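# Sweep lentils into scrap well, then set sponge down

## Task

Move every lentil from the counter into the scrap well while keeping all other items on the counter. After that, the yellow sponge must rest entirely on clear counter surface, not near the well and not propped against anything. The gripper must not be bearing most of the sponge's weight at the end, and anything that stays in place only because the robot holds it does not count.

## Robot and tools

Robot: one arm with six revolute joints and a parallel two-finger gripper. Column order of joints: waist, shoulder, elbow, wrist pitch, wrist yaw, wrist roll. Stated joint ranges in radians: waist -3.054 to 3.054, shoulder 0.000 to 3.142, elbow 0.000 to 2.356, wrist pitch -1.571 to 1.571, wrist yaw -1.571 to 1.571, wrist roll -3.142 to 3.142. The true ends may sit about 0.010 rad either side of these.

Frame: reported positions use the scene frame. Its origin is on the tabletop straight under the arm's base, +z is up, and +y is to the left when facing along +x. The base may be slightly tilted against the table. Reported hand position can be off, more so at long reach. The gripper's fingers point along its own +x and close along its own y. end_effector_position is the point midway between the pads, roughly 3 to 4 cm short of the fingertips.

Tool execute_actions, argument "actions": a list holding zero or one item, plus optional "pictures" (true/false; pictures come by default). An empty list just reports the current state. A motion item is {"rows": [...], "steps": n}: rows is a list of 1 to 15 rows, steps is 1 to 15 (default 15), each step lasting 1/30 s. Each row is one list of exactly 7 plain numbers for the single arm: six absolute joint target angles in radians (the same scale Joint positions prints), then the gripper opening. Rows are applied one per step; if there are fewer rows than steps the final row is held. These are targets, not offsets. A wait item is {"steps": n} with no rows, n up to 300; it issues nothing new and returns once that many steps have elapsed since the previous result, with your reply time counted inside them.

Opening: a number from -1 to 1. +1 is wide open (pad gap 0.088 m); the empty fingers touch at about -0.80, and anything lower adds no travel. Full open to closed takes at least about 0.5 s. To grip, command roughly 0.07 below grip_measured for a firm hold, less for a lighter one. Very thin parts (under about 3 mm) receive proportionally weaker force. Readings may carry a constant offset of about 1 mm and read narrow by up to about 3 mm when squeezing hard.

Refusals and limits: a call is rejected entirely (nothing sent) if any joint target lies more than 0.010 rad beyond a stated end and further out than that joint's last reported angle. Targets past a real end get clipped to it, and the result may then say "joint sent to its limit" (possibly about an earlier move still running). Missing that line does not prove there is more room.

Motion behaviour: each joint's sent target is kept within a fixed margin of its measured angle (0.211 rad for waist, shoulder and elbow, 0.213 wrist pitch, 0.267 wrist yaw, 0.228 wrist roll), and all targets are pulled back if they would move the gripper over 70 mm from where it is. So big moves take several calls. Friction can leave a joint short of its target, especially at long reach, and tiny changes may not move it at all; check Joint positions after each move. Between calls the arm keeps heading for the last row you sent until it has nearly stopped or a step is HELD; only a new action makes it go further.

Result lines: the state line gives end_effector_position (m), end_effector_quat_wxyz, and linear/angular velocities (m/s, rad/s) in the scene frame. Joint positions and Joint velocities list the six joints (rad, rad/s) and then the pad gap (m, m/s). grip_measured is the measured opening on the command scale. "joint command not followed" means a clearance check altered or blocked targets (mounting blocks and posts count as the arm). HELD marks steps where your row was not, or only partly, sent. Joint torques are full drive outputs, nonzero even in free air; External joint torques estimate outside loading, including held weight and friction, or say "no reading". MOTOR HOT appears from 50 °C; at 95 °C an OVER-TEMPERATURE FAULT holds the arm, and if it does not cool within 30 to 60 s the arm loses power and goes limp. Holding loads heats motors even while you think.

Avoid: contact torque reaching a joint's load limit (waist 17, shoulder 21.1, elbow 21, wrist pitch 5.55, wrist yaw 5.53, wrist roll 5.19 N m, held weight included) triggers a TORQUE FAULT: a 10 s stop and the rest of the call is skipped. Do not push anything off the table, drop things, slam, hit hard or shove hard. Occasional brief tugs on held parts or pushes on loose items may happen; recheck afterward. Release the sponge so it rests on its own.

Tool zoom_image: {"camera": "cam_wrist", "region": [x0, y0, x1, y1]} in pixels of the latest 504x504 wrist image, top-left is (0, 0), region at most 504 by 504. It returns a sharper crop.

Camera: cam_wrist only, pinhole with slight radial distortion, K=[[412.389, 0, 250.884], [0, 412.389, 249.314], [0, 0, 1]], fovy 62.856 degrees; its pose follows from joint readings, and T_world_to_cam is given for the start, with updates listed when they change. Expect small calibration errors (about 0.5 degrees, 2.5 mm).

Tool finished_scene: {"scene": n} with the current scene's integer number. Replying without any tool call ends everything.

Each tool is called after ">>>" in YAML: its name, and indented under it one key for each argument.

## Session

>>> execute_actions:
  actions: []

Scene clock: 0.00 s of 4539.00 s.
end_effector_position=(+0.2386, +0.2542, +0.2411) grip_measured=+0.827 end_effector_quat_wxyz=(+0.700, +0.440, +0.420, -0.374) end_effector_velocity=(-0.003, -0.004, -0.001) end_effector_angular_velocity=(-0.017, +0.020, +0.005)
Joint positions: [ 0.923  1.826  1.693 -1.379  0.382  2.209  0.08 ]
Joint velocities: [-0.002 -0.002 -0.002 -0.022 -0.007 -0.007 -0.   ]
Joint torques (N m, as the arm reports them, + toward a larger angle): no reading
External joint torques (N m, as the arm's controller estimates them; a push from outside toward a larger angle lowers the number): no reading
Motor temperatures (°C, as the motors report them): [35 38 37 32 32 34]
Heat: hottest shoulder 38 °C (+0.0 °C/min).
camera_calibration (this result's frames):
cam_wrist: T_world_to_cam=[[-0.920558, -0.288726, -0.263079, 0.357334], [-0.317899, 0.945146, 0.0750972, -0.151513], [0.226965, 0.152764, -0.961847, 0.215671], [0, 0, 0, 1]] pos_world=[0.231831, 0.213427, 0.312828]

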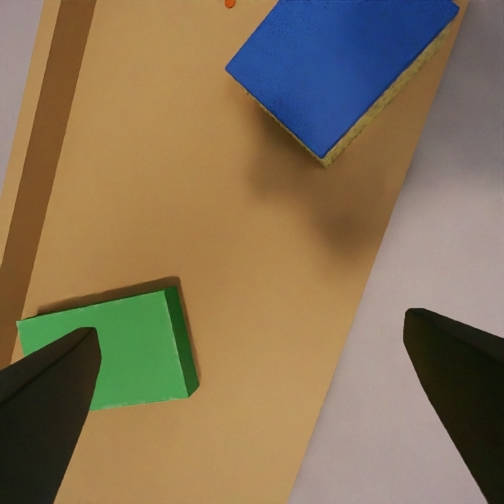

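>>> execute_actions:
  actions:
    - {"rows":[[0.5,1.45,1.6,-1.35,0,0,1]],"steps":15}

>>> execute_actions:
  actions:
    - {"rows":[[0.5,1.45,1.6,-1.35,0,0,1]],"steps":15}

>>> execute_actions:
  actions:
    - {"rows":[[-0.3,1.45,1.6,-1.35,0,0,1]],"steps":15}

Scene clock: 4.40 s of 4539.00 s.
end_effector_position=(+0.2487, +0.1532, +0.3228) grip_measured=+0.987 end_effector_quat_wxyz=(+0.757, +0.317, +0.562, -0.103) end_effector_velocity=(-0.002, +0.004, -0.038) end_effector_angular_velocity=(-0.789, -0.288, +1.963)
Joint positions: [ 0.504  1.447  1.607 -1.35   0.005  1.166  0.087]
Joint velocities: [-0.002  0.061 -0.061 -0.022 -0.037 -2.132  0.   ]
Joint torques (N m, as the arm reports them, + toward a larger angle): [-0.36 -5.07  5.09  0.8  -0.05 -0.09]
External joint torques (N m, as the arm's controller estimates them; a push from outside toward a larger angle lowers the number): [-0.27  0.12 -1.   -0.17 -0.1  -0.07]
Motor temperatures (°C, as the motors report them): [35 39 38 32 32 34]
Heat: hottest shoulder 39 °C (+0.0 °C/min).
Steps of this call (steps 1 to 90: nothing new was sent; then 0.90 s passed at rest; steps 91 to 105: all 15 steps of this action). Readings (joint positions):
91: [0.900 1.790 1.671 -1.354 0.297 2.141]
92: [0.852 1.751 1.642 -1.355 0.203 2.068]
94: [0.729 1.657 1.613 -1.362 0.109 1.940]
98: [0.525 1.478 1.613 -1.350 0.039 1.667]
105: the state above
camera_calibration (this result's frames):
cam_wrist: T_world_to_cam=[[-0.558844, -0.763336, -0.324054, 0.36136], [-0.827909, 0.535967, 0.165246, 0.101479], [0.0475442, 0.360634, -0.931495, 0.310342], [0, 0, 0, 1]] pos_world=[0.271204, 0.10953, 0.389413]

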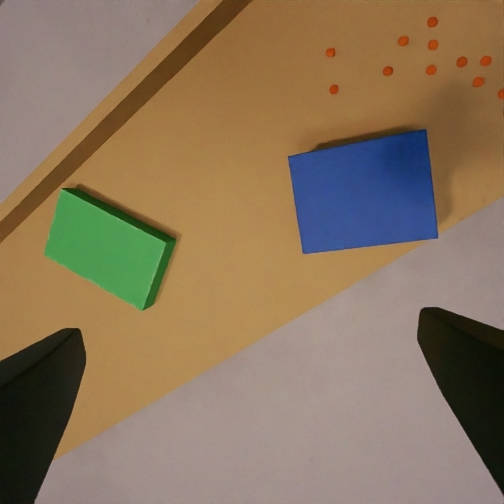

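Scene clock: 4.90 s of 4539.00 s.
end_effector_position=(+0.2488, +0.1532, +0.3218) grip_measured=+0.987 end_effector_quat_wxyz=(+0.813, -0.107, +0.538, +0.194) end_effector_velocity=(-0.003, +0.001, -0.001) end_effector_angular_velocity=(-0.494, -0.279, +1.357)
Joint positions: [ 0.503  1.448  1.605 -1.35   0.003  0.111  0.087]
Joint velocities: [-0.002 -0.002 -0.002 -0.007 -0.022 -1.473 -0.   ]
Joint torques (N m, as the arm reports them, + toward a larger angle): [-0.24 -4.82  4.83  0.84 -0.06 -0.1 ]
External joint torques (N m, as the arm's controller estimates them; a push from outside toward a larger angle lowers the number): [-0.18 -0.18 -0.96 -0.14 -0.06 -0.03]
Motor temperatures (°C, as the motors report them): [35 39 38 32 32 34]
Heat: hottest shoulder 39 °C (+0.0 °C/min).
Steps of this call (steps 1 to 15: all 15 steps of this action). Readings (joint positions):
1: [0.504 1.448 1.606 -1.350 0.005 1.094]
2: [0.504 1.448 1.605 -1.350 0.005 1.023]
4: [0.504 1.448 1.605 -1.350 0.004 0.879]
8: [0.503 1.448 1.605 -1.350 0.004 0.593]
15: the state above
camera_calibration (this result's frames):
cam_wrist: T_world_to_cam=[[0.379673, -0.925114, -0.00357409, 0.0492632], [-0.923067, -0.378571, -0.0680533, 0.340558], [0.061604, 0.0291371, -0.997675, 0.377962], [0, 0, 0, 1]] pos_world=[0.27237, 0.163487, 0.400436]

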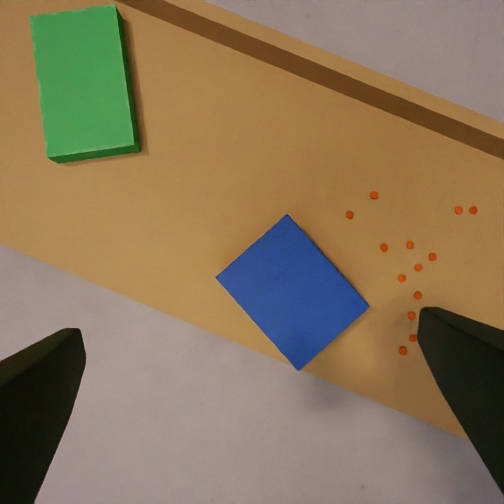

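Scene clock: 5.40 s of 4539.00 s.
end_effector_position=(+0.2838, -0.0768, +0.3196) grip_measured=+0.988 end_effector_quat_wxyz=(+0.828, +0.075, +0.546, -0.099) end_effector_velocity=(-0.014, -0.046, -0.002) end_effector_angular_velocity=(+0.005, +0.009, -0.140)
Joint positions: [-0.29   1.45   1.605 -1.35   0.005  0.003  0.087]
Joint velocities: [-0.164 -0.002 -0.002 -0.007 -0.007 -0.022 -0.   ]
Joint torques (N m, as the arm reports them, + toward a larger angle): [ 0.67 -5.13  4.89  0.82 -0.17 -0.07]
External joint torques (N m, as the arm's controller estimates them; a push from outside toward a larger angle lowers the number): [ 0.12 -0.4  -0.95 -0.16  0.   -0.06]
Motor temperatures (°C, as the motors report them): [35 39 38 32 32 34]
Heat: hottest shoulder 39 °C (+11.1 °C/min).
Steps of this call (steps 1 to 15: all 15 steps of this action). Readings (joint positions):
1: [0.475 1.448 1.605 -1.350 -0.014 0.072]
2: [0.419 1.448 1.605 -1.350 -0.013 0.050]
4: [0.284 1.449 1.605 -1.350 -0.004 0.025]
8: [0.015 1.450 1.605 -1.350 -0.003 0.008]
15: the state above
camera_calibration (this result's frames):
cam_wrist: T_world_to_cam=[[-0.300283, -0.953714, 0.0161428, 0.00766065], [-0.952216, 0.298736, -0.0635724, 0.344602], [0.0558075, -0.0344611, -0.997847, 0.377199], [0, 0, 0, 1]] pos_world=[0.309386, -0.0826402, 0.398171]

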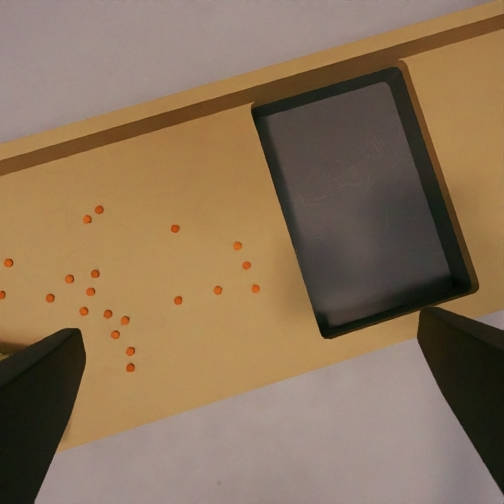

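>>> execute_actions:
  actions:
    - {"rows":[[0.404,1.5,1.5,-1.35,0,-0.69,1],[0.404,1.5,1.5,-1.35,0,-0.69,1],[0.404,1.5,1.5,-1.35,0,-0.69,1],[0.404,1.55,1.45,-1.35,0,-0.69,1],[0.404,1.6,1.42,-1.33,0,-0.69,1],[0.404,1.65,1.39,-1.3,0,-0.69,1],[0.404,1.7,1.36,-1.26,0,-0.69,1],[0.404,1.73,1.335,-1.21,0,-0.69,1]],"steps":15}

>>> execute_actions:
  actions:
    - {"rows":[[0.404,1.73,1.335,-1.21,0,-0.69,1]],"steps":8}

Scene clock: 32.73 s of 4539.00 s.
end_effector_position=(+0.2688, +0.1301, +0.1698) grip_measured=+0.988 end_effector_quat_wxyz=(+0.596, -0.375, +0.602, +0.376) end_effector_velocity=(-0.036, +0.092, -0.010) end_effector_angular_velocity=(+0.030, -0.031, +0.557)
Joint positions: [ 0.402  1.73   1.339 -1.221 -0.004 -0.672  0.087]
Joint velocities: [ 0.315 -0.002 -0.042  0.081 -0.022 -0.242 -0.   ]
Joint torques (N m, as the arm reports them, + toward a larger angle): [-2.23 -7.21  5.14  0.42  0.15 -0.01]
External joint torques (N m, as the arm's controller estimates them; a push from outside toward a larger angle lowers the number): [-0.45  0.49 -1.28  0.02 -0.04 -0.02]
Motor temperatures (°C, as the motors report them): [35 41 40 34 32 34]
Heat: hottest shoulder 41 °C (+5.5 °C/min).
Steps of this call (steps 1 to 15: the robot went on to your last target; steps 16 to 90: nothing new was sent; then 23.83 s passed at rest; steps 91 to 105: all 15 steps of this action). Readings (joint positions):
91: [-0.272 1.454 1.589 -1.343 0.015 -0.057]
92: [-0.220 1.456 1.571 -1.345 0.013 -0.126]
94: [-0.094 1.482 1.530 -1.347 0.003 -0.262]
98: [0.107 1.601 1.436 -1.295 0.001 -0.471]
105: the state above
camera_calibration (this result's frames):
cam_wrist: T_world_to_cam=[[0.881455, -0.470081, 0.0454084, -0.182668], [-0.456456, -0.823323, 0.337322, 0.203572], [-0.121183, -0.318061, -0.940294, 0.310379], [0, 0, 0, 1]] pos_world=[0.291548, 0.180456, 0.231473]

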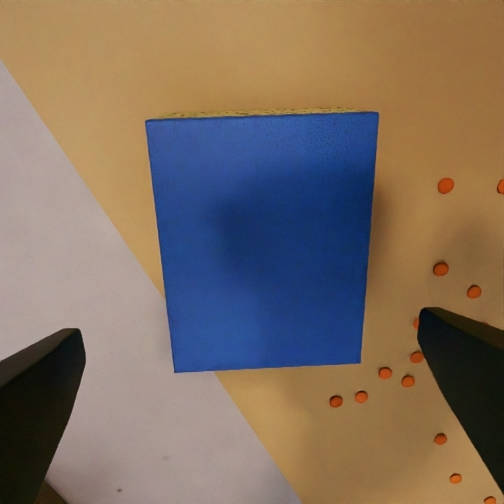

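Scene clock: 33.00 s of 4539.00 s.
end_effector_position=(+0.2701, +0.1315, +0.1700) grip_measured=+0.988 end_effector_quat_wxyz=(+0.596, -0.381, +0.596, +0.381) end_effector_velocity=(+0.002, -0.001, +0.000) end_effector_angular_velocity=(-0.003, -0.010, +0.020)
Joint positions: [ 0.405  1.73   1.339 -1.213 -0.003 -0.687  0.087]
Joint velocities: [-0.002 -0.002 -0.002  0.007  0.007 -0.022 -0.   ]
Joint torques (N m, as the arm reports them, + toward a larger angle): [-0.12 -6.8   4.66  0.33  0.11 -0.1 ]
External joint torques (N m, as the arm's controller estimates them; a push from outside toward a larger angle lowers the number): [-0.12 -0.22 -0.97  0.03  0.15 -0.1 ]
Motor temperatures (°C, as the motors report them): [35 41 40 34 32 34]
Heat: hottest shoulder 41 °C (+5.5 °C/min).
Steps of this call (steps 1 to 8: all 8 steps of this action). Readings (joint positions):
1: [0.408 1.730 1.339 -1.218 -0.004 -0.677]
2: [0.408 1.730 1.339 -1.214 -0.004 -0.680]
4: [0.405 1.730 1.339 -1.213 -0.003 -0.684]
8: the state above
camera_calibration (this result's frames):
cam_wrist: T_world_to_cam=[[0.889353, -0.454336, 0.0512875, -0.188343], [-0.444354, -0.832445, 0.331037, 0.204213], [-0.107708, -0.317198, -0.942223, 0.307741], [0, 0, 0, 1]] pos_world=[0.291393, 0.18204, 0.232018]

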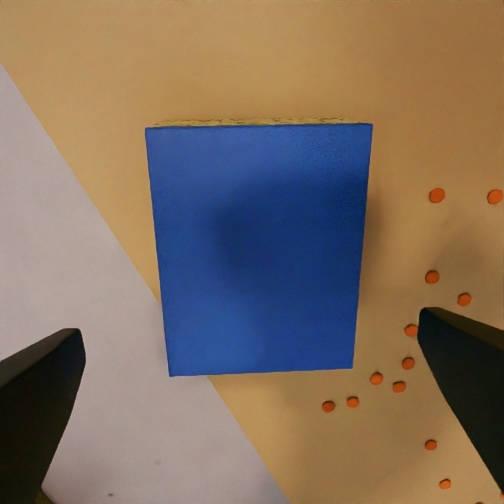

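>>> execute_actions:
  actions:
    - {"rows":[[0.405,1.74,1.31,-1.175,0,-0.687,0.9],[0.405,1.752,1.28,-1.135,0,-0.687,0.9],[0.405,1.764,1.255,-1.095,0,-0.687,0.9],[0.405,1.776,1.23,-1.055,0,-0.687,0.9],[0.405,1.788,1.205,-1.015,0,-0.687,0.9],[0.405,1.8,1.18,-0.98,0,-0.687,0.9],[0.405,1.81,1.16,-0.95,0,-0.687,0.9]],"steps":15}

Scene clock: 42.03 s of 4539.00 s.
end_effector_position=(+0.2760, +0.1342, +0.1049) grip_measured=+0.903 end_effector_quat_wxyz=(+0.598, -0.381, +0.593, +0.381) end_effector_velocity=(+0.004, +0.002, +0.000) end_effector_angular_velocity=(+0.016, -0.017, -0.010)
Joint positions: [ 0.405  1.809  1.165 -0.954 -0.003 -0.688  0.083]
Joint velocities: [-0.002 -0.002 -0.002  0.022 -0.007  0.007 -0.   ]
Joint torques (N m, as the arm reports them, + toward a larger angle): [-0.06 -6.91  4.3   0.24  0.1   0.03]
External joint torques (N m, as the arm's controller estimates them; a push from outside toward a larger angle lowers the number): [-0.01 -0.08 -0.91 -0.08  0.15  0.03]
Motor temperatures (°C, as the motors report them): [35 42 40 33 32 34]
Heat: hottest shoulder 42 °C (+5.7 °C/min).
Steps of this call (steps 1 to 15: the robot went on to your last target; steps 16 to 90: nothing new was sent; then 5.53 s passed at rest; steps 91 to 105: all 15 steps of this action). Readings (joint positions):
91: [0.405 1.730 1.335 -1.202 -0.003 -0.688]
92: [0.405 1.730 1.324 -1.180 -0.003 -0.688]
94: [0.405 1.738 1.290 -1.122 -0.003 -0.688]
98: [0.405 1.787 1.200 -0.999 -0.003 -0.688]
105: the state above
camera_calibration (this result's frames):
cam_wrist: T_world_to_cam=[[0.889414, -0.453785, 0.0549703, -0.189536], [-0.445513, -0.833664, 0.326379, 0.231646], [-0.102279, -0.314776, -0.943639, 0.246157], [0, 0, 0, 1]] pos_world=[0.296954, 0.184591, 0.167098]

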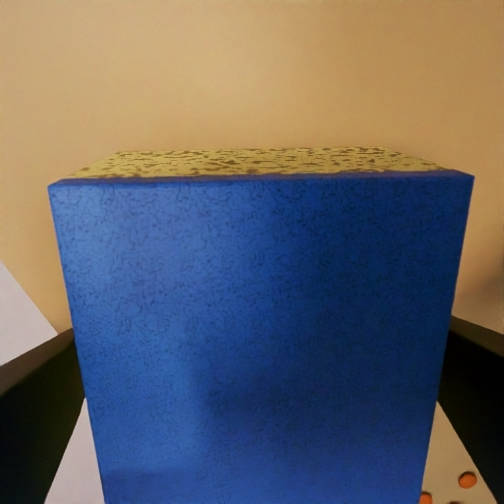

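>>> execute_actions:
  actions:
    - {"rows":[[0.405,1.815,1.15,-0.935,0,-0.687,0.9],[0.405,1.817,1.145,-0.93,0,-0.687,0.9],[0.405,1.817,1.145,-0.93,0,-0.687,0.9],[0.405,1.817,1.145,-0.93,0,-0.687,0.9],[0.405,1.817,1.145,-0.93,0,-0.687,0.3]],"steps":15}

>>> execute_actions:
  actions:
    - {"rows":[[0.405,1.81,1.165,-0.965,0,-0.687,0.3],[0.405,1.8,1.19,-1.0,0,-0.687,0.3],[0.405,1.79,1.215,-1.04,0,-0.687,0.3],[0.405,1.785,1.24,-1.07,0,-0.687,0.3],[0.415,1.8,1.26,-1.075,0,-0.55,0.3],[0.43,1.82,1.29,-1.08,0,-0.38,0.3],[0.445,1.85,1.32,-1.085,0,-0.2,0.3],[0.46,1.87,1.345,-1.09,0,-0.02,0.3],[0.475,1.885,1.36,-1.09,0,0.16,0.3],[0.488,1.895,1.37,-1.09,0,0.34,0.3],[0.488,1.895,1.37,-1.09,0,0.53,0.3]],"steps":15}

>>> execute_actions:
  actions:
    - {"rows":[[0.488,1.895,1.37,-1.09,0,0.53,0.3],[0.488,1.895,1.37,-1.09,0,0.53,0.3],[0.488,1.895,1.37,-1.09,0,0.53,0.3],[0.488,1.895,1.37,-1.09,0,0.53,0.3],[0.488,1.9,1.35,-1.06,0,0.53,0.3],[0.488,1.907,1.33,-1.03,0,0.53,0.3],[0.488,1.914,1.31,-1.0,0,0.53,0.3],[0.488,1.92,1.295,-0.975,0,0.53,0.3],[0.488,1.925,1.285,-0.96,0,0.53,0.3]],"steps":15}

Scene clock: 56.67 s of 4539.00 s.
end_effector_position=(+0.2766, +0.1344, +0.1019) grip_measured=+0.313 end_effector_quat_wxyz=(+0.601, -0.381, +0.590, +0.381) end_effector_velocity=(-0.004, -0.004, +0.000) end_effector_angular_velocity=(-0.016, +0.017, -0.010)
Joint positions: [ 0.405  1.809  1.153 -0.933 -0.003 -0.688  0.054]
Joint velocities: [-0.002 -0.002 -0.002 -0.022  0.007  0.007 -0.006]
Joint torques (N m, as the arm reports them, + toward a larger angle): [-0.06 -6.05  4.18  0.39  0.1   0.03]
External joint torques (N m, as the arm's controller estimates them; a push from outside toward a larger angle lowers the number): [-0.03  0.81 -1.13  0.06  0.14  0.03]
Motor temperatures (°C, as the motors report them): [35 43 40 33 32 34]
Heat: hottest shoulder 43 °C (+5.3 °C/min).
Steps of this call (steps 1 to 15: the robot went on to your last target; steps 16 to 90: nothing new was sent; then 11.13 s passed at rest; steps 91 to 105: all 15 steps of this action). Readings (joint positions):
91: [0.405 1.809 1.164 -0.948 -0.003 -0.688]
92: [0.405 1.809 1.161 -0.942 -0.003 -0.688]
94: [0.405 1.809 1.156 -0.937 -0.003 -0.688]
98: [0.405 1.809 1.153 -0.934 -0.003 -0.688]
105: the state above
camera_calibration (this result's frames):
cam_wrist: T_world_to_cam=[[0.888989, -0.453977, 0.0600299, -0.190153], [-0.447938, -0.834854, 0.319956, 0.234592], [-0.0951364, -0.311327, -0.945529, 0.241293], [0, 0, 0, 1]] pos_world=[0.297082, 0.184646, 0.164505]

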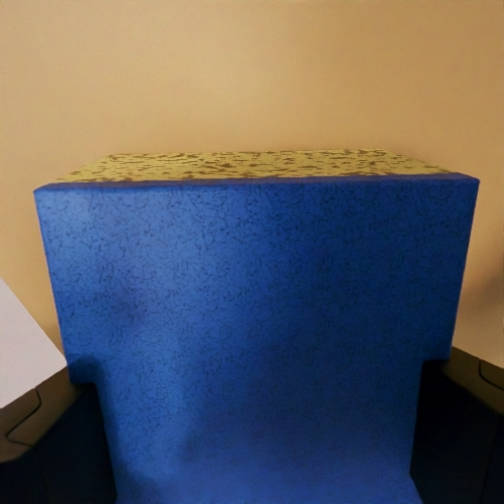

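Scene clock: 57.17 s of 4539.00 s.
end_effector_position=(+0.2851, +0.1693, +0.1282) grip_measured=+0.303 end_effector_quat_wxyz=(+0.685, -0.165, +0.691, +0.161) end_effector_velocity=(-0.011, -0.001, -0.025) end_effector_angular_velocity=(-0.066, +0.085, -2.106)
Joint positions: [ 0.488  1.883  1.357 -1.087 -0.002  0.069  0.054]
Joint velocities: [ 0.012  0.081  0.002 -0.037 -0.007  2.117 -0.   ]
Joint torques (N m, as the arm reports them, + toward a larger angle): [-0.22 -7.24  6.13  0.09  0.09  0.1 ]
External joint torques (N m, as the arm's controller estimates them; a push from outside toward a larger angle lowers the number): [ 0.22  0.64  0.39 -0.23  0.04  0.09]
Motor temperatures (°C, as the motors report them): [35 43 41 33 32 34]
Heat: hottest shoulder 43 °C (+5.2 °C/min).
Steps of this call (steps 1 to 15: all 15 steps of this action). Readings (joint positions):
1: [0.405 1.809 1.153 -0.937 -0.003 -0.688]
2: [0.405 1.809 1.159 -0.957 -0.003 -0.688]
4: [0.405 1.808 1.185 -1.014 -0.003 -0.688]
8: [0.425 1.824 1.281 -1.068 -0.002 -0.432]
15: the state above
camera_calibration (this result's frames):
cam_wrist: T_world_to_cam=[[0.413309, -0.908865, 0.056035, 0.029711], [-0.863653, -0.371759, 0.340439, 0.296557], [-0.288581, -0.189101, -0.938596, 0.311403], [0, 0, 0, 1]] pos_world=[0.333708, 0.196138, 0.189657]

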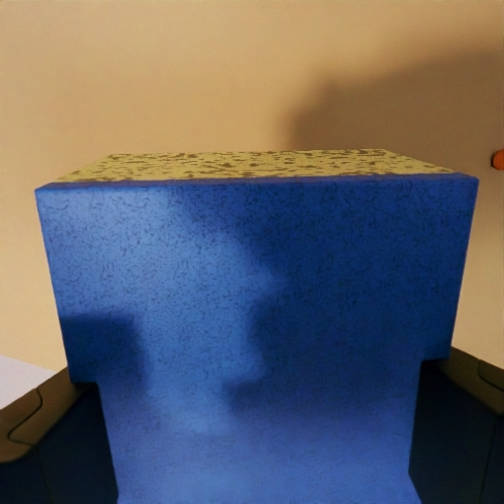

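Scene clock: 57.67 s of 4539.00 s.
end_effector_position=(+0.2898, +0.1719, +0.1008) grip_measured=+0.303 end_effector_quat_wxyz=(+0.710, -0.003, +0.704, +0.003) end_effector_velocity=(+0.005, +0.003, +0.001) end_effector_angular_velocity=(+0.025, -0.028, -0.024)
Joint positions: [ 0.488  1.92   1.292 -0.968 -0.002  0.525  0.054]
Joint velocities: [-0.002 -0.007 -0.007  0.037 -0.007  0.022  0.   ]
Joint torques (N m, as the arm reports them, + toward a larger angle): [-0.16 -7.39  4.36  0.45  0.11  0.1 ]
External joint torques (N m, as the arm's controller estimates them; a push from outside toward a larger angle lowers the number): [-0.12  0.48 -1.09  0.08  0.09  0.1 ]
Motor temperatures (°C, as the motors report them): [35 43 41 33 32 34]
Heat: hottest shoulder 43 °C (+5.2 °C/min).
Steps of this call (steps 1 to 15: all 15 steps of this action). Readings (joint positions):
1: [0.488 1.885 1.357 -1.087 -0.002 0.141]
2: [0.488 1.887 1.358 -1.087 -0.002 0.212]
4: [0.488 1.887 1.360 -1.087 -0.002 0.356]
8: [0.488 1.893 1.337 -1.021 -0.002 0.491]
15: the state above
camera_calibration (this result's frames):
cam_wrist: T_world_to_cam=[[-0.0302614, -0.998269, 0.0504322, 0.176158], [-0.944964, 0.045017, 0.324062, 0.264489], [-0.325771, -0.0378501, -0.944691, 0.272859], [0, 0, 0, 1]] pos_world=[0.344153, 0.174274, 0.163173]

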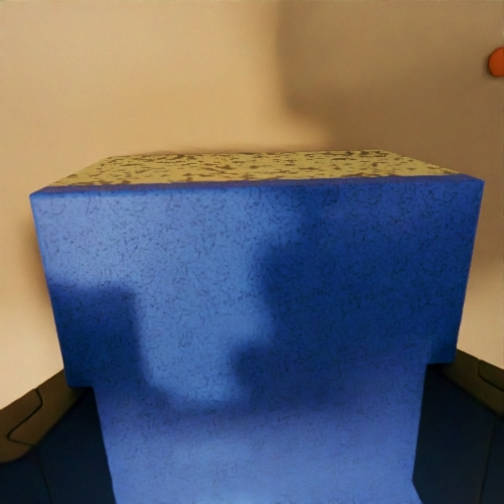

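>>> execute_actions:
  actions:
    - {"rows":[[0.47,1.914,1.268,-0.956,0,0.512,0.3],[0.45,1.9,1.25,-0.952,0,0.492,0.3],[0.425,1.885,1.23,-0.947,0,0.467,0.3],[0.4,1.87,1.211,-0.943,0,0.442,0.3],[0.375,1.857,1.194,-0.939,0,0.417,0.3],[0.348,1.844,1.177,-0.936,0,0.39,0.3],[0.32,1.833,1.162,-0.933,0,0.362,0.3],[0.292,1.823,1.15,-0.93,0,0.334,0.3],[0.262,1.811,1.136,-0.928,0,0.304,0.3],[0.232,1.8,1.122,-0.926,0,0.274,0.3],[0.2,1.79,1.11,-0.924,0,0.242,0.3],[0.167,1.782,1.1,-0.922,0,0.209,0.3],[0.133,1.776,1.094,-0.921,0,0.175,0.3],[0.1,1.771,1.088,-0.92,0,0.142,0.3],[0.065,1.767,1.083,-0.919,0,0.107,0.3]],"steps":15}

>>> execute_actions:
  actions:
    - {"rows":[[0.03,1.764,1.08,-0.918,0,0.072,0.3],[-0.005,1.762,1.078,-0.918,0,0.037,0.3],[-0.038,1.762,1.077,-0.918,0,0.002,0.3],[-0.07,1.762,1.077,-0.918,0,-0.03,0.3],[-0.103,1.764,1.079,-0.918,0,-0.063,0.3],[-0.136,1.768,1.084,-0.919,0,-0.096,0.3],[-0.17,1.772,1.089,-0.92,0,-0.13,0.3],[-0.203,1.777,1.095,-0.921,0,-0.163,0.3],[-0.236,1.785,1.104,-0.923,0,-0.196,0.3],[-0.268,1.794,1.115,-0.925,0,-0.228,0.3],[-0.3,1.803,1.126,-0.927,0,-0.26,0.3],[-0.33,1.813,1.138,-0.928,0,-0.29,0.3],[-0.362,1.823,1.15,-0.93,0,-0.322,0.3],[-0.39,1.835,1.165,-0.933,0,-0.35,0.3],[-0.418,1.847,1.18,-0.937,0,-0.378,0.3]],"steps":15}

>>> execute_actions:
  actions:
    - {"rows":[[-0.44,1.856,1.193,-0.94,0,-0.4,0.3],[-0.45,1.862,1.2,-0.942,0,-0.41,0.3],[-0.45,1.862,1.2,-0.942,0,-0.41,0.3],[-0.45,1.862,1.2,-0.942,0,-0.41,0.3],[-0.45,1.855,1.225,-0.98,0,-0.41,0.3],[-0.45,1.85,1.255,-1.02,0,-0.41,0.3],[-0.45,1.845,1.285,-1.06,0,-0.41,0.3],[-0.45,1.84,1.315,-1.1,0,-0.41,0.3],[-0.45,1.84,1.345,-1.13,0,-0.41,0.3],[-0.38,1.86,1.38,-1.14,0,-0.34,0.3],[-0.3,1.88,1.41,-1.15,0,-0.26,0.3],[-0.22,1.9,1.44,-1.16,0,-0.18,0.3],[-0.14,1.92,1.47,-1.17,0,-0.1,0.3],[-0.06,1.94,1.5,-1.18,0,-0.02,0.3],[0.02,1.96,1.53,-1.19,0,0.06,0.3]],"steps":15}

Scene clock: 70.77 s of 4539.00 s.
end_effector_position=(+0.2919, +0.0556, +0.0982) grip_measured=+0.303 end_effector_quat_wxyz=(+0.707, +0.001, +0.707, +0.006) end_effector_velocity=(+0.006, -0.298, +0.000) end_effector_angular_velocity=(+0.038, -0.003, -0.014)
Joint positions: [ 0.142  1.786  1.11  -0.924 -0.003  0.18   0.054]
Joint velocities: [-0.989 -0.188 -0.217  0.037 -0.007 -0.974 -0.   ]
Joint torques (N m, as the arm reports them, + toward a larger angle): [-0.63 -7.61  3.98  0.36  0.13 -0.05]
External joint torques (N m, as the arm's controller estimates them; a push from outside toward a larger angle lowers the number): [-0.64 -0.91 -1.27  0.01  0.12 -0.05]
Motor temperatures (°C, as the motors report them): [35 45 40 33 32 34]
Heat: hottest shoulder 45 °C (+5.1 °C/min).
Steps of this call (steps 1 to 15: the robot went on to your last target; steps 16 to 90: nothing new was sent; then 9.60 s passed at rest; steps 91 to 105: all 15 steps of this action). Readings (joint positions):
91: [0.487 1.920 1.289 -0.960 -0.002 0.526]
92: [0.483 1.917 1.282 -0.956 -0.002 0.516]
94: [0.458 1.901 1.256 -0.949 -0.003 0.483]
98: [0.358 1.852 1.193 -0.938 -0.003 0.391]
105: the state above
camera_calibration (this result's frames):
cam_wrist: T_world_to_cam=[[-0.0308708, -0.998651, 0.0417453, 0.0613357], [-0.942519, 0.0429877, 0.331377, 0.271213], [-0.332725, -0.0291158, -0.942574, 0.268047], [0, 0, 0, 1]] pos_world=[0.346703, 0.0573985, 0.16022]

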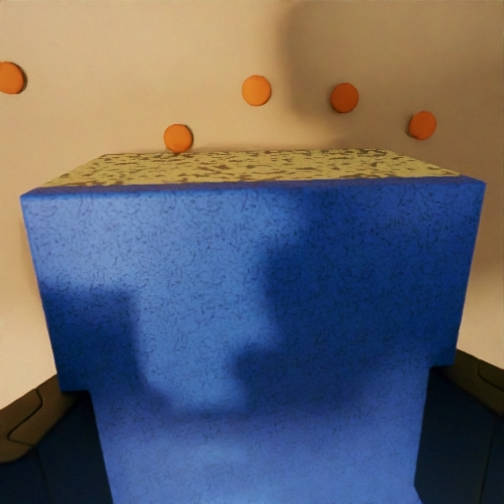

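Scene clock: 71.27 s of 4539.00 s.
end_effector_position=(+0.2928, -0.0919, +0.0976) grip_measured=+0.303 end_effector_quat_wxyz=(+0.711, +0.005, +0.704, +0.011) end_effector_velocity=(-0.001, -0.285, -0.005) end_effector_angular_velocity=(+0.030, +0.005, +0.015)
Joint positions: [-0.349  1.812  1.148 -0.93  -0.003 -0.311  0.054]
Joint velocities: [-0.886  0.31   0.388 -0.095 -0.007 -0.901 -0.   ]
Joint torques (N m, as the arm reports them, + toward a larger angle): [-0.39 -5.6   5.25  0.11  0.11 -0.12]
External joint torques (N m, as the arm's controller estimates them; a push from outside toward a larger angle lowers the number): [-0.56  1.33  0.07 -0.2   0.16 -0.11]
Motor temperatures (°C, as the motors report them): [35 45 41 33 32 34]
Heat: hottest shoulder 45 °C (+5.0 °C/min).
Steps of this call (steps 1 to 15: all 15 steps of this action). Readings (joint positions):
1: [0.108 1.780 1.103 -0.923 -0.003 0.146]
2: [0.075 1.776 1.098 -0.922 -0.003 0.112]
4: [0.006 1.771 1.092 -0.921 -0.003 0.045]
8: [-0.126 1.770 1.091 -0.920 -0.003 -0.089]
15: the state above
camera_calibration (this result's frames):
cam_wrist: T_world_to_cam=[[-0.0303168, -0.999112, 0.0292471, -0.0849615], [-0.945466, 0.0381581, 0.323479, 0.279771], [-0.324308, -0.0178452, -0.945783, 0.262405], [0, 0, 0, 1]] pos_world=[0.347039, -0.0908789, 0.160163]

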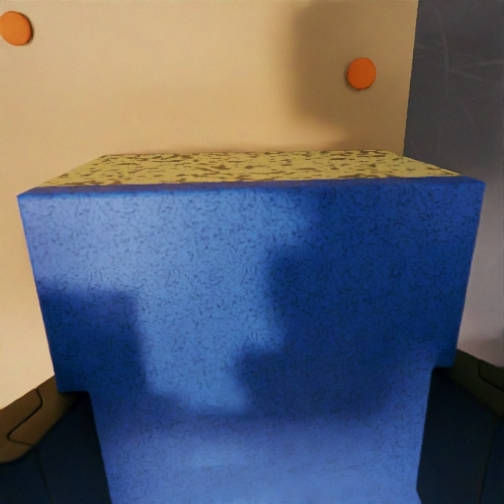

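Scene clock: 71.77 s of 4539.00 s.
end_effector_position=(+0.3401, -0.0588, +0.1462) grip_measured=+0.303 end_effector_quat_wxyz=(+0.709, +0.023, +0.705, -0.015) end_effector_velocity=(+0.245, +0.597, +0.052) end_effector_angular_velocity=(+0.007, +0.002, -0.137)
Joint positions: [-0.21   1.903  1.462 -1.155  0.006 -0.11   0.054]
Joint velocities: [ 1.79   0.52   0.852 -0.344 -0.051  1.927 -0.   ]
Joint torques (N m, as the arm reports them, + toward a larger angle): [ 0.92 -6.42  4.95 -0.24 -0.08  0.13]
External joint torques (N m, as the arm's controller estimates them; a push from outside toward a larger angle lowers the number): [ 0.59  1.    0.25 -0.3  -0.03  0.14]
Motor temperatures (°C, as the motors report them): [35 45 41 33 32 34]
Heat: hottest shoulder 45 °C (+5.1 °C/min).
Steps of this call (steps 1 to 15: all 15 steps of this action). Readings (joint positions):
1: [-0.377 1.822 1.161 -0.932 -0.003 -0.339]
2: [-0.402 1.832 1.173 -0.934 -0.003 -0.361]
4: [-0.436 1.843 1.187 -0.936 -0.003 -0.385]
8: [-0.448 1.846 1.248 -1.033 -0.003 -0.403]
15: the state above
camera_calibration (this result's frames):
cam_wrist: T_world_to_cam=[[-0.0932968, -0.99482, 0.0403541, -0.0318521], [-0.93913, 0.10139, 0.328259, 0.308411], [-0.33065, -0.00727225, -0.943725, 0.326776], [0, 0, 0, 1]] pos_world=[0.394716, -0.0605804, 0.208433]

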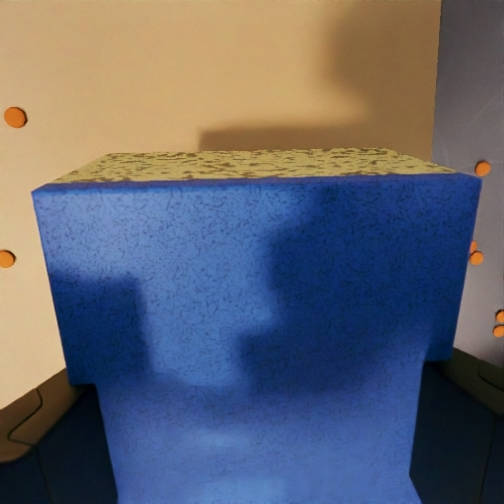

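>>> execute_actions:
  actions:
    - {"rows":[[0.1,1.99,1.57,-1.19,0,0.14,0.3],[0.17,2.03,1.62,-1.195,0,0.21,0.3],[0.24,2.07,1.66,-1.195,0,0.28,0.3],[0.31,2.11,1.7,-1.195,0,0.35,0.3],[0.36,2.14,1.73,-1.19,0,0.4,0.3],[0.392,2.15,1.74,-1.19,0,0.436,0.3],[0.392,2.15,1.74,-1.19,0,0.436,0.3],[0.392,2.15,1.74,-1.19,0,0.436,0.3],[0.392,2.153,1.72,-1.165,0,0.436,0.3],[0.392,2.157,1.7,-1.14,0,0.436,0.3],[0.392,2.161,1.68,-1.115,0,0.436,0.3],[0.392,2.165,1.66,-1.09,0,0.436,0.3],[0.392,2.168,1.645,-1.073,0,0.436,0.3]],"steps":15}

>>> execute_actions:
  actions:
    - {"rows":[[0.392,2.168,1.645,-1.073,0,0.436,0.3],[0.392,2.168,1.645,-1.073,0,0.436,0.3],[0.37,2.152,1.622,-1.065,0,0.412,0.3],[0.346,2.137,1.599,-1.057,0,0.388,0.3],[0.322,2.123,1.578,-1.05,0,0.364,0.3],[0.298,2.11,1.558,-1.043,0,0.34,0.3],[0.274,2.098,1.54,-1.037,0,0.316,0.3],[0.25,2.087,1.523,-1.031,0,0.292,0.3],[0.225,2.077,1.508,-1.026,0,0.267,0.3],[0.198,2.067,1.493,-1.021,0,0.24,0.3],[0.172,2.058,1.48,-1.017,0,0.214,0.3],[0.146,2.051,1.469,-1.014,0,0.188,0.3],[0.12,2.045,1.46,-1.011,0,0.162,0.3],[0.094,2.04,1.453,-1.009,0,0.136,0.3],[0.067,2.036,1.447,-1.007,0,0.109,0.3]],"steps":15}

>>> execute_actions:
  actions:
    - {"rows":[[0.04,2.033,1.442,-1.005,0,0.082,0.3],[0.013,2.03,1.438,-1.004,0,0.055,0.3],[-0.014,2.029,1.436,-1.003,0,0.028,0.3],[-0.04,2.028,1.435,-1.003,0,0,0.3],[-0.066,2.029,1.436,-1.003,0,-0.027,0.3],[-0.093,2.03,1.438,-1.004,0,-0.054,0.3],[-0.12,2.033,1.442,-1.005,0,-0.081,0.3],[-0.146,2.036,1.447,-1.007,0,-0.108,0.3],[-0.172,2.04,1.452,-1.009,0,-0.135,0.3],[-0.198,2.046,1.46,-1.012,0,-0.162,0.3],[-0.224,2.053,1.47,-1.015,0,-0.188,0.3],[-0.25,2.06,1.482,-1.018,0,-0.214,0.3],[-0.276,2.068,1.494,-1.022,0,-0.24,0.3],[-0.302,2.077,1.506,-1.026,0,-0.267,0.3],[-0.328,2.088,1.522,-1.032,0,-0.293,0.3]],"steps":15}

>>> execute_actions:
  actions:
    - {"rows":[[-0.35,2.098,1.538,-1.036,0,-0.315,0.3],[-0.37,2.107,1.552,-1.04,0,-0.335,0.3],[-0.37,2.107,1.552,-1.04,0,-0.335,0.3],[-0.37,2.107,1.552,-1.04,0,-0.335,0.3],[-0.37,2.107,1.552,-1.04,0,-0.335,0.3],[-0.37,2.1,1.58,-1.08,0,-0.335,0.3],[-0.37,2.095,1.61,-1.12,0,-0.335,0.3],[-0.37,2.09,1.64,-1.155,0,-0.335,0.3],[-0.37,2.085,1.67,-1.19,0,-0.335,0.3],[-0.3,2.08,1.68,-1.205,0,-0.27,0.3],[-0.22,2.07,1.67,-1.205,0,-0.19,0.3],[-0.14,2.06,1.66,-1.205,0,-0.11,0.3],[-0.06,2.055,1.65,-1.205,0,-0.03,0.3],[0.02,2.055,1.65,-1.205,0,0.05,0.3],[0.1,2.055,1.65,-1.205,0,0.13,0.3]],"steps":15}

Scene clock: 88.73 s of 4539.00 s.
end_effector_position=(+0.3646, +0.1775, +0.1093) grip_measured=+0.303 end_effector_quat_wxyz=(+0.714, -0.004, +0.700, +0.011) end_effector_velocity=(+0.013, -0.078, -0.101) end_effector_angular_velocity=(-0.049, +0.136, -0.254)
Joint positions: [ 0.406  2.153  1.665 -1.095 -0.004  0.429  0.054]
Joint velocities: [-0.188  0.12  -0.222  0.198 -0.007  0.066 -0.   ]
Joint torques (N m, as the arm reports them, + toward a larger angle): [-0.36 -8.74  4.7   0.47  0.22  0.09]
External joint torques (N m, as the arm's controller estimates them; a push from outside toward a larger angle lowers the number): [-0.35  1.29 -1.14  0.03  0.18  0.09]
Motor temperatures (°C, as the motors report them): [35 46 42 33 32 34]
Heat: hottest shoulder 46 °C (+5.1 °C/min).
Steps of this call (steps 1 to 30: the robot went on to your last target; steps 31 to 90: nothing new was sent; then 13.47 s passed at rest; steps 91 to 105: all 15 steps of this action). Readings (joint positions):
91: [0.026 1.957 1.530 -1.194 0.002 0.083]
92: [0.046 1.972 1.551 -1.198 0.006 0.123]
94: [0.125 2.018 1.612 -1.193 0.006 0.213]
98: [0.321 2.110 1.705 -1.187 0.002 0.372]
105: the state above
camera_calibration (this result's frames):
cam_wrist: T_world_to_cam=[[-0.017666, -0.999026, 0.0404311, 0.180202], [-0.948826, 0.029503, 0.314419, 0.33742], [-0.315306, -0.0328075, -0.948423, 0.301178], [0, 0, 0, 1]] pos_world=[0.418299, 0.179953, 0.172267]

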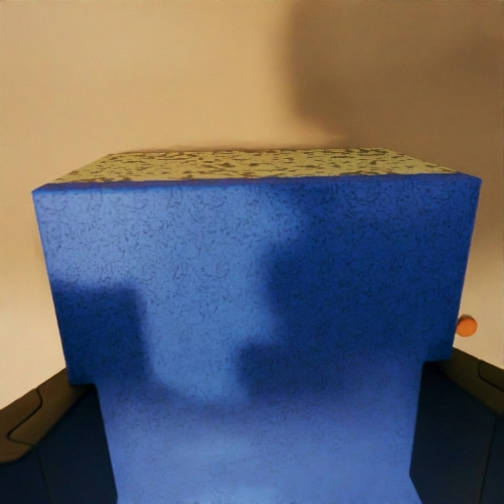

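Scene clock: 89.23 s of 4539.00 s.
end_effector_position=(+0.3693, +0.0646, +0.0998) grip_measured=+0.303 end_effector_quat_wxyz=(+0.710, +0.002, +0.704, +0.006) end_effector_velocity=(-0.002, -0.300, -0.005) end_effector_angular_velocity=(+0.021, +0.018, -0.004)
Joint positions: [ 0.127  2.054  1.478 -1.015 -0.003  0.167  0.054]
Joint velocities: [-0.789 -0.178 -0.276  0.081 -0.007 -0.784 -0.   ]
Joint torques (N m, as the arm reports them, + toward a larger angle): [-0.32 -9.34  3.84  0.33  0.17 -0.07]
External joint torques (N m, as the arm's controller estimates them; a push from outside toward a larger angle lowers the number): [-0.59 -0.57 -1.53 -0.02  0.19 -0.07]
Motor temperatures (°C, as the motors report them): [35 46 42 33 32 34]
Heat: hottest shoulder 46 °C (+5.0 °C/min).
Steps of this call (steps 1 to 15: all 15 steps of this action). Readings (joint positions):
1: [0.400 2.156 1.659 -1.089 -0.003 0.431]
2: [0.395 2.159 1.655 -1.085 -0.003 0.432]
4: [0.384 2.156 1.638 -1.070 -0.003 0.417]
8: [0.318 2.117 1.573 -1.046 -0.003 0.340]
15: the state above
camera_calibration (this result's frames):
cam_wrist: T_world_to_cam=[[-0.0339284, -0.998658, 0.0391229, 0.0739443], [-0.945187, 0.0447828, 0.323444, 0.344882], [-0.324762, -0.0260045, -0.945438, 0.292742], [0, 0, 0, 1]] pos_world=[0.423559, 0.0660129, 0.162327]

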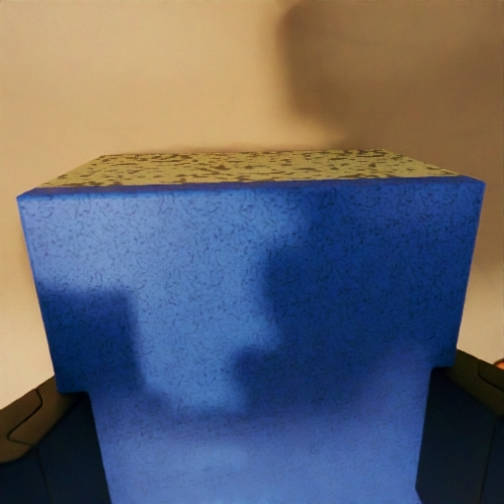

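Scene clock: 89.73 s of 4539.00 s.
end_effector_position=(+0.3687, -0.0825, +0.1011) grip_measured=+0.303 end_effector_quat_wxyz=(+0.714, +0.001, +0.700, +0.012) end_effector_velocity=(+0.003, -0.304, -0.000) end_effector_angular_velocity=(+0.014, -0.019, +0.015)
Joint positions: [-0.265  2.054  1.491 -1.021 -0.003 -0.234  0.054]
Joint velocities: [-0.784  0.237  0.374 -0.125 -0.007 -0.799 -0.   ]
Joint torques (N m, as the arm reports them, + toward a larger angle): [-0.5  -7.14  5.27  0.01  0.14 -0.11]
External joint torques (N m, as the arm's controller estimates them; a push from outside toward a larger angle lowers the number): [-0.65  1.41  0.07 -0.31  0.17 -0.11]
Motor temperatures (°C, as the motors report them): [35 46 42 33 32 34]
Heat: hottest shoulder 46 °C (+5.1 °C/min).
Steps of this call (steps 1 to 15: all 15 steps of this action). Readings (joint positions):
1: [0.101 2.049 1.470 -1.013 -0.003 0.141]
2: [0.075 2.044 1.463 -1.010 -0.003 0.114]
4: [0.023 2.038 1.454 -1.008 -0.003 0.061]
8: [-0.082 2.036 1.451 -1.007 -0.003 -0.048]
15: the state above
camera_calibration (this result's frames):
cam_wrist: T_world_to_cam=[[-0.024697, -0.999165, 0.0325614, -0.0757623], [-0.948478, 0.033711, 0.315044, 0.351702], [-0.315878, -0.0231032, -0.948518, 0.28716], [0, 0, 0, 1]] pos_world=[0.422419, -0.0809209, 0.164042]

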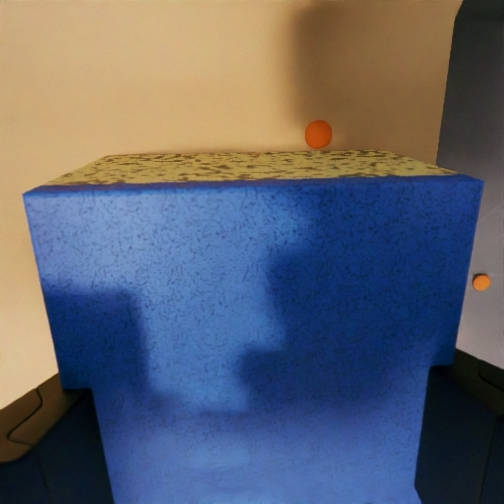

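Scene clock: 90.23 s of 4539.00 s.
end_effector_position=(+0.3812, -0.0478, +0.1364) grip_measured=+0.303 end_effector_quat_wxyz=(+0.705, +0.025, +0.709, -0.018) end_effector_velocity=(+0.060, +0.648, +0.030) end_effector_angular_velocity=(-0.004, +0.033, -0.118)
Joint positions: [-0.165  2.067  1.652 -1.19   0.006 -0.058  0.054]
Joint velocities: [ 1.663 -0.051  0.002 -0.095 -0.051  1.78  -0.   ]
Joint torques (N m, as the arm reports them, + toward a larger angle): [ 0.63 -9.76  5.11 -0.13 -0.15  0.11]
External joint torques (N m, as the arm's controller estimates them; a push from outside toward a larger angle lowers the number): [ 0.28 -1.19  0.17 -0.3  -0.1   0.11]
Motor temperatures (°C, as the motors report them): [35 46 42 33 32 34]
Heat: hottest shoulder 46 °C (+5.0 °C/min).
Steps of this call (steps 1 to 15: all 15 steps of this action). Readings (joint positions):
1: [-0.291 2.063 1.504 -1.025 -0.003 -0.259]
2: [-0.316 2.073 1.518 -1.029 -0.003 -0.282]
4: [-0.355 2.085 1.536 -1.032 -0.003 -0.309]
8: [-0.374 2.091 1.580 -1.099 -0.002 -0.327]
15: the state above
camera_calibration (this result's frames):
cam_wrist: T_world_to_cam=[[-0.0988228, -0.994232, 0.0416652, -0.0146417], [-0.935226, 0.1071, 0.337463, 0.346644], [-0.339979, -0.0056173, -0.940416, 0.334396], [0, 0, 0, 1]] pos_world=[0.436432, -0.0498044, 0.198102]

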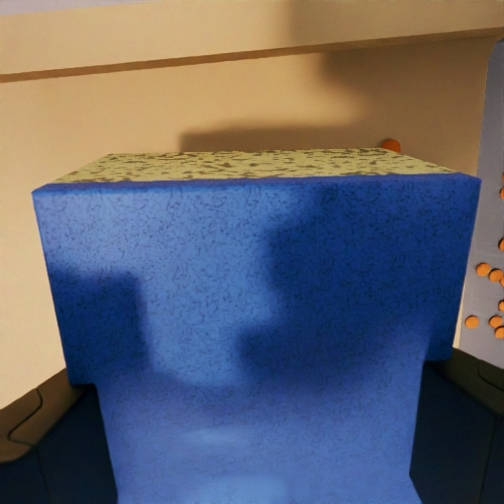

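>>> execute_actions:
  actions:
    - {"rows":[[0.114,2.07,1.66,-1.2,0,0.154,0.3],[0.114,2.085,1.67,-1.19,0,0.154,0.3],[0.114,2.1,1.68,-1.185,0,0.154,0.3],[0.114,2.11,1.685,-1.18,0,0.154,0.3],[0.114,2.11,1.685,-1.18,0,0.154,0.3],[0.114,2.11,1.685,-1.18,0,0.154,0.3],[0.114,2.114,1.66,-1.15,0,0.154,0.3],[0.114,2.118,1.635,-1.12,0,0.154,0.3],[0.114,2.122,1.61,-1.085,0,0.154,0.3],[0.114,2.126,1.582,-1.051,0,0.154,0.3]],"steps":15}

>>> execute_actions:
  actions:
    - {"rows":[[0.09,2.121,1.573,-1.048,0,0.13,0.3],[0.062,2.116,1.566,-1.045,0,0.102,0.3],[0.034,2.112,1.561,-1.043,0,0.074,0.3],[0.006,2.11,1.558,-1.042,0,0.046,0.3],[-0.022,2.109,1.556,-1.041,0,0.018,0.3],[-0.05,2.109,1.556,-1.041,0,-0.01,0.3],[-0.078,2.11,1.558,-1.042,0,-0.04,0.3],[-0.106,2.113,1.562,-1.044,0,-0.069,0.3],[-0.134,2.117,1.568,-1.046,0,-0.098,0.3],[-0.162,2.122,1.576,-1.049,0,-0.128,0.3],[-0.19,2.129,1.586,-1.053,0,-0.156,0.3],[-0.218,2.137,1.598,-1.057,0,-0.184,0.3],[-0.246,2.146,1.612,-1.062,0,-0.212,0.3],[-0.272,2.155,1.626,-1.067,0,-0.238,0.3],[-0.298,2.165,1.642,-1.073,0,-0.264,0.3]],"steps":15}

>>> execute_actions:
  actions:
    - {"rows":[[-0.322,2.175,1.656,-1.078,0,-0.288,0.3],[-0.345,2.184,1.668,-1.082,0,-0.312,0.3],[-0.35,2.186,1.671,-1.083,0,-0.317,0.3],[-0.35,2.186,1.671,-1.083,0,-0.317,0.3],[-0.35,2.186,1.671,-1.083,0,-0.317,0.3],[-0.35,2.178,1.7,-1.125,0,-0.317,0.3],[-0.35,2.17,1.73,-1.165,0,-0.317,0.3],[-0.35,2.16,1.76,-1.205,0,-0.317,0.3],[-0.35,2.14,1.77,-1.23,0,-0.317,0.3],[-0.27,2.11,1.74,-1.23,0,-0.24,0.3],[-0.19,2.08,1.7,-1.22,0,-0.16,0.3],[-0.11,2.05,1.66,-1.21,0,-0.08,0.3],[-0.03,2.02,1.62,-1.2,0,0,0.3],[0.05,1.99,1.58,-1.19,0,0.08,0.3],[0.13,1.97,1.55,-1.18,0,0.16,0.3]],"steps":15}

Scene clock: 106.20 s of 4539.00 s.
end_effector_position=(+0.3886, +0.0621, +0.1029) grip_measured=+0.303 end_effector_quat_wxyz=(+0.710, +0.001, +0.704, +0.006) end_effector_velocity=(-0.008, -0.001, -0.039) end_effector_angular_velocity=(+0.001, +0.042, +0.005)
Joint positions: [ 0.113  2.121  1.591 -1.063 -0.002  0.151  0.054]
Joint velocities: [-0.002  0.042 -0.095  0.095 -0.007 -0.007  0.   ]
Joint torques (N m, as the arm reports them, + toward a larger angle): [ 0.17 -9.05  4.89  0.43  0.11  0.16]
External joint torques (N m, as the arm's controller estimates them; a push from outside toward a larger angle lowers the number): [ 0.09  1.56 -1.41 -0.02  0.12  0.16]
Motor temperatures (°C, as the motors report them): [35 51 42 33 32 34]
Heat: hottest shoulder 51 °C (+9.1 °C/min). Fold the arm in close to its base before you think long.
MOTOR HOT: a motor reached 50 °C. Now the hottest motor, joint 2 (shoulder), reports 51 °C. The temperature limit of the motors' drives, at which the controller stops the arm, is 95 °C. To cool a motor, set the load down, stop pushing, or move to a pose that needs little force.
Steps of this call (steps 1 to 30: the robot went on to your last target; steps 31 to 90: nothing new was sent; then 12.47 s passed at rest; steps 91 to 105: all 15 steps of this action). Readings (joint positions):
91: [0.099 2.065 1.652 -1.203 -0.002 0.135]
92: [0.101 2.066 1.653 -1.203 -0.002 0.141]
94: [0.107 2.076 1.664 -1.193 -0.002 0.146]
98: [0.113 2.096 1.666 -1.159 -0.002 0.150]
105: the state above
camera_calibration (this result's frames):
cam_wrist: T_world_to_cam=[[-0.0320031, -0.998683, 0.0401091, 0.0711563], [-0.945093, 0.0432951, 0.323922, 0.362315], [-0.325232, -0.0275403, -0.945233, 0.30209], [0, 0, 0, 1]] pos_world=[0.442948, 0.0636957, 0.16533]

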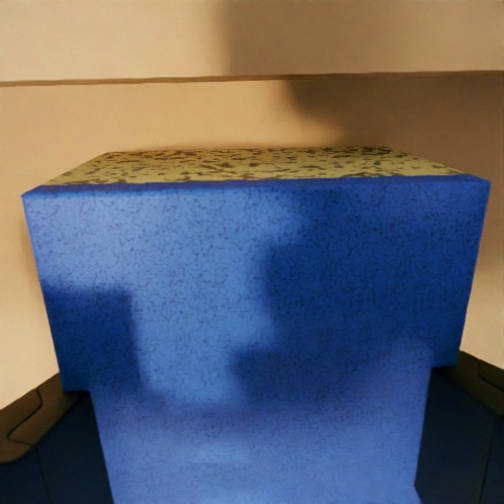

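Scene clock: 106.70 s of 4539.00 s.
end_effector_position=(+0.3917, -0.0754, +0.1017) grip_measured=+0.303 end_effector_quat_wxyz=(+0.714, +0.001, +0.700, +0.011) end_effector_velocity=(+0.013, -0.331, +0.008) end_effector_angular_velocity=(+0.004, -0.071, -0.011)
Joint positions: [-0.235  2.132  1.61  -1.061 -0.003 -0.203  0.054]
Joint velocities: [-0.808  0.217  0.393 -0.11  -0.007 -0.799 -0.   ]
Joint torques (N m, as the arm reports them, + toward a larger angle): [-0.29 -7.51  5.05  0.07  0.12 -0.04]
External joint torques (N m, as the arm's controller estimates them; a push from outside toward a larger angle lowers the number): [-0.52  1.59 -0.23 -0.26  0.16 -0.04]
Motor temperatures (°C, as the motors report them): [35 51 42 33 32 34]
Heat: hottest shoulder 51 °C (+9.1 °C/min). Fold the arm in close to its base before you think long.
MOTOR HOT: still on. Now the hottest motor, joint 2 (shoulder), reports 51 °C; a drive's own limit is 95 °C.
Steps of this call (steps 1 to 15: all 15 steps of this action). Readings (joint positions):
1: [0.111 2.121 1.588 -1.058 -0.002 0.148]
2: [0.107 2.121 1.584 -1.055 -0.002 0.135]
4: [0.079 2.117 1.579 -1.048 -0.003 0.094]
8: [-0.031 2.117 1.571 -1.045 -0.003 -0.008]
15: the state above
camera_calibration (this result's frames):
cam_wrist: T_world_to_cam=[[-0.0255163, -0.999126, 0.0331035, -0.0678824], [-0.948743, 0.0346379, 0.314143, 0.373333], [-0.315015, -0.023391, -0.948798, 0.294824], [0, 0, 0, 1]] pos_world=[0.445339, -0.0738584, 0.164696]

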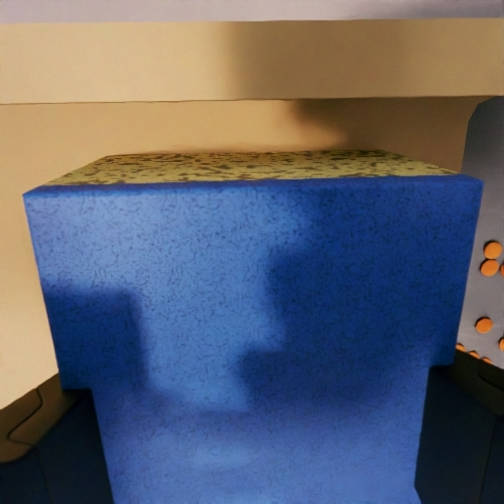

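Scene clock: 107.20 s of 4539.00 s.
end_effector_position=(+0.3807, -0.0403, +0.1425) grip_measured=+0.303 end_effector_quat_wxyz=(+0.709, +0.024, +0.704, -0.018) end_effector_velocity=(-0.109, +0.662, +0.077) end_effector_angular_velocity=(+0.026, -0.034, -0.050)
Joint positions: [-0.146  2.048  1.647 -1.192  0.006 -0.041  0.054]
Joint velocities: [ 1.658 -0.75  -0.823  0.095 -0.066  1.707 -0.   ]
Joint torques (N m, as the arm reports them, + toward a larger angle): [ 0.5  -9.72  3.58  0.1  -0.11  0.11]
External joint torques (N m, as the arm's controller estimates them; a push from outside toward a larger angle lowers the number): [ 0.51 -1.34 -1.29  0.   -0.08  0.12]
Motor temperatures (°C, as the motors report them): [35 51 42 33 32 34]
Heat: hottest shoulder 51 °C (+8.1 °C/min). Fold the arm in close to its base before you think long.
MOTOR HOT: still on. Now the hottest motor, joint 2 (shoulder), reports 51 °C; a drive's own limit is 95 °C.
Steps of this call (steps 1 to 15: all 15 steps of this action). Readings (joint positions):
1: [-0.262 2.140 1.624 -1.065 -0.003 -0.230]
2: [-0.288 2.149 1.637 -1.069 -0.003 -0.255]
4: [-0.330 2.162 1.655 -1.074 -0.003 -0.287]
8: [-0.356 2.168 1.700 -1.143 -0.002 -0.308]
15: the state above
camera_calibration (this result's frames):
cam_wrist: T_world_to_cam=[[-0.0980366, -0.994298, 0.0419661, -0.00790391], [-0.93955, 0.106376, 0.325468, 0.346652], [-0.328077, -0.00752149, -0.944621, 0.335896], [0, 0, 0, 1]] pos_world=[0.435122, -0.0422077, 0.204802]

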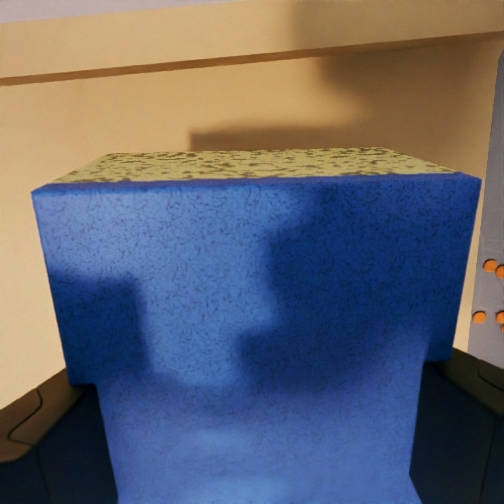

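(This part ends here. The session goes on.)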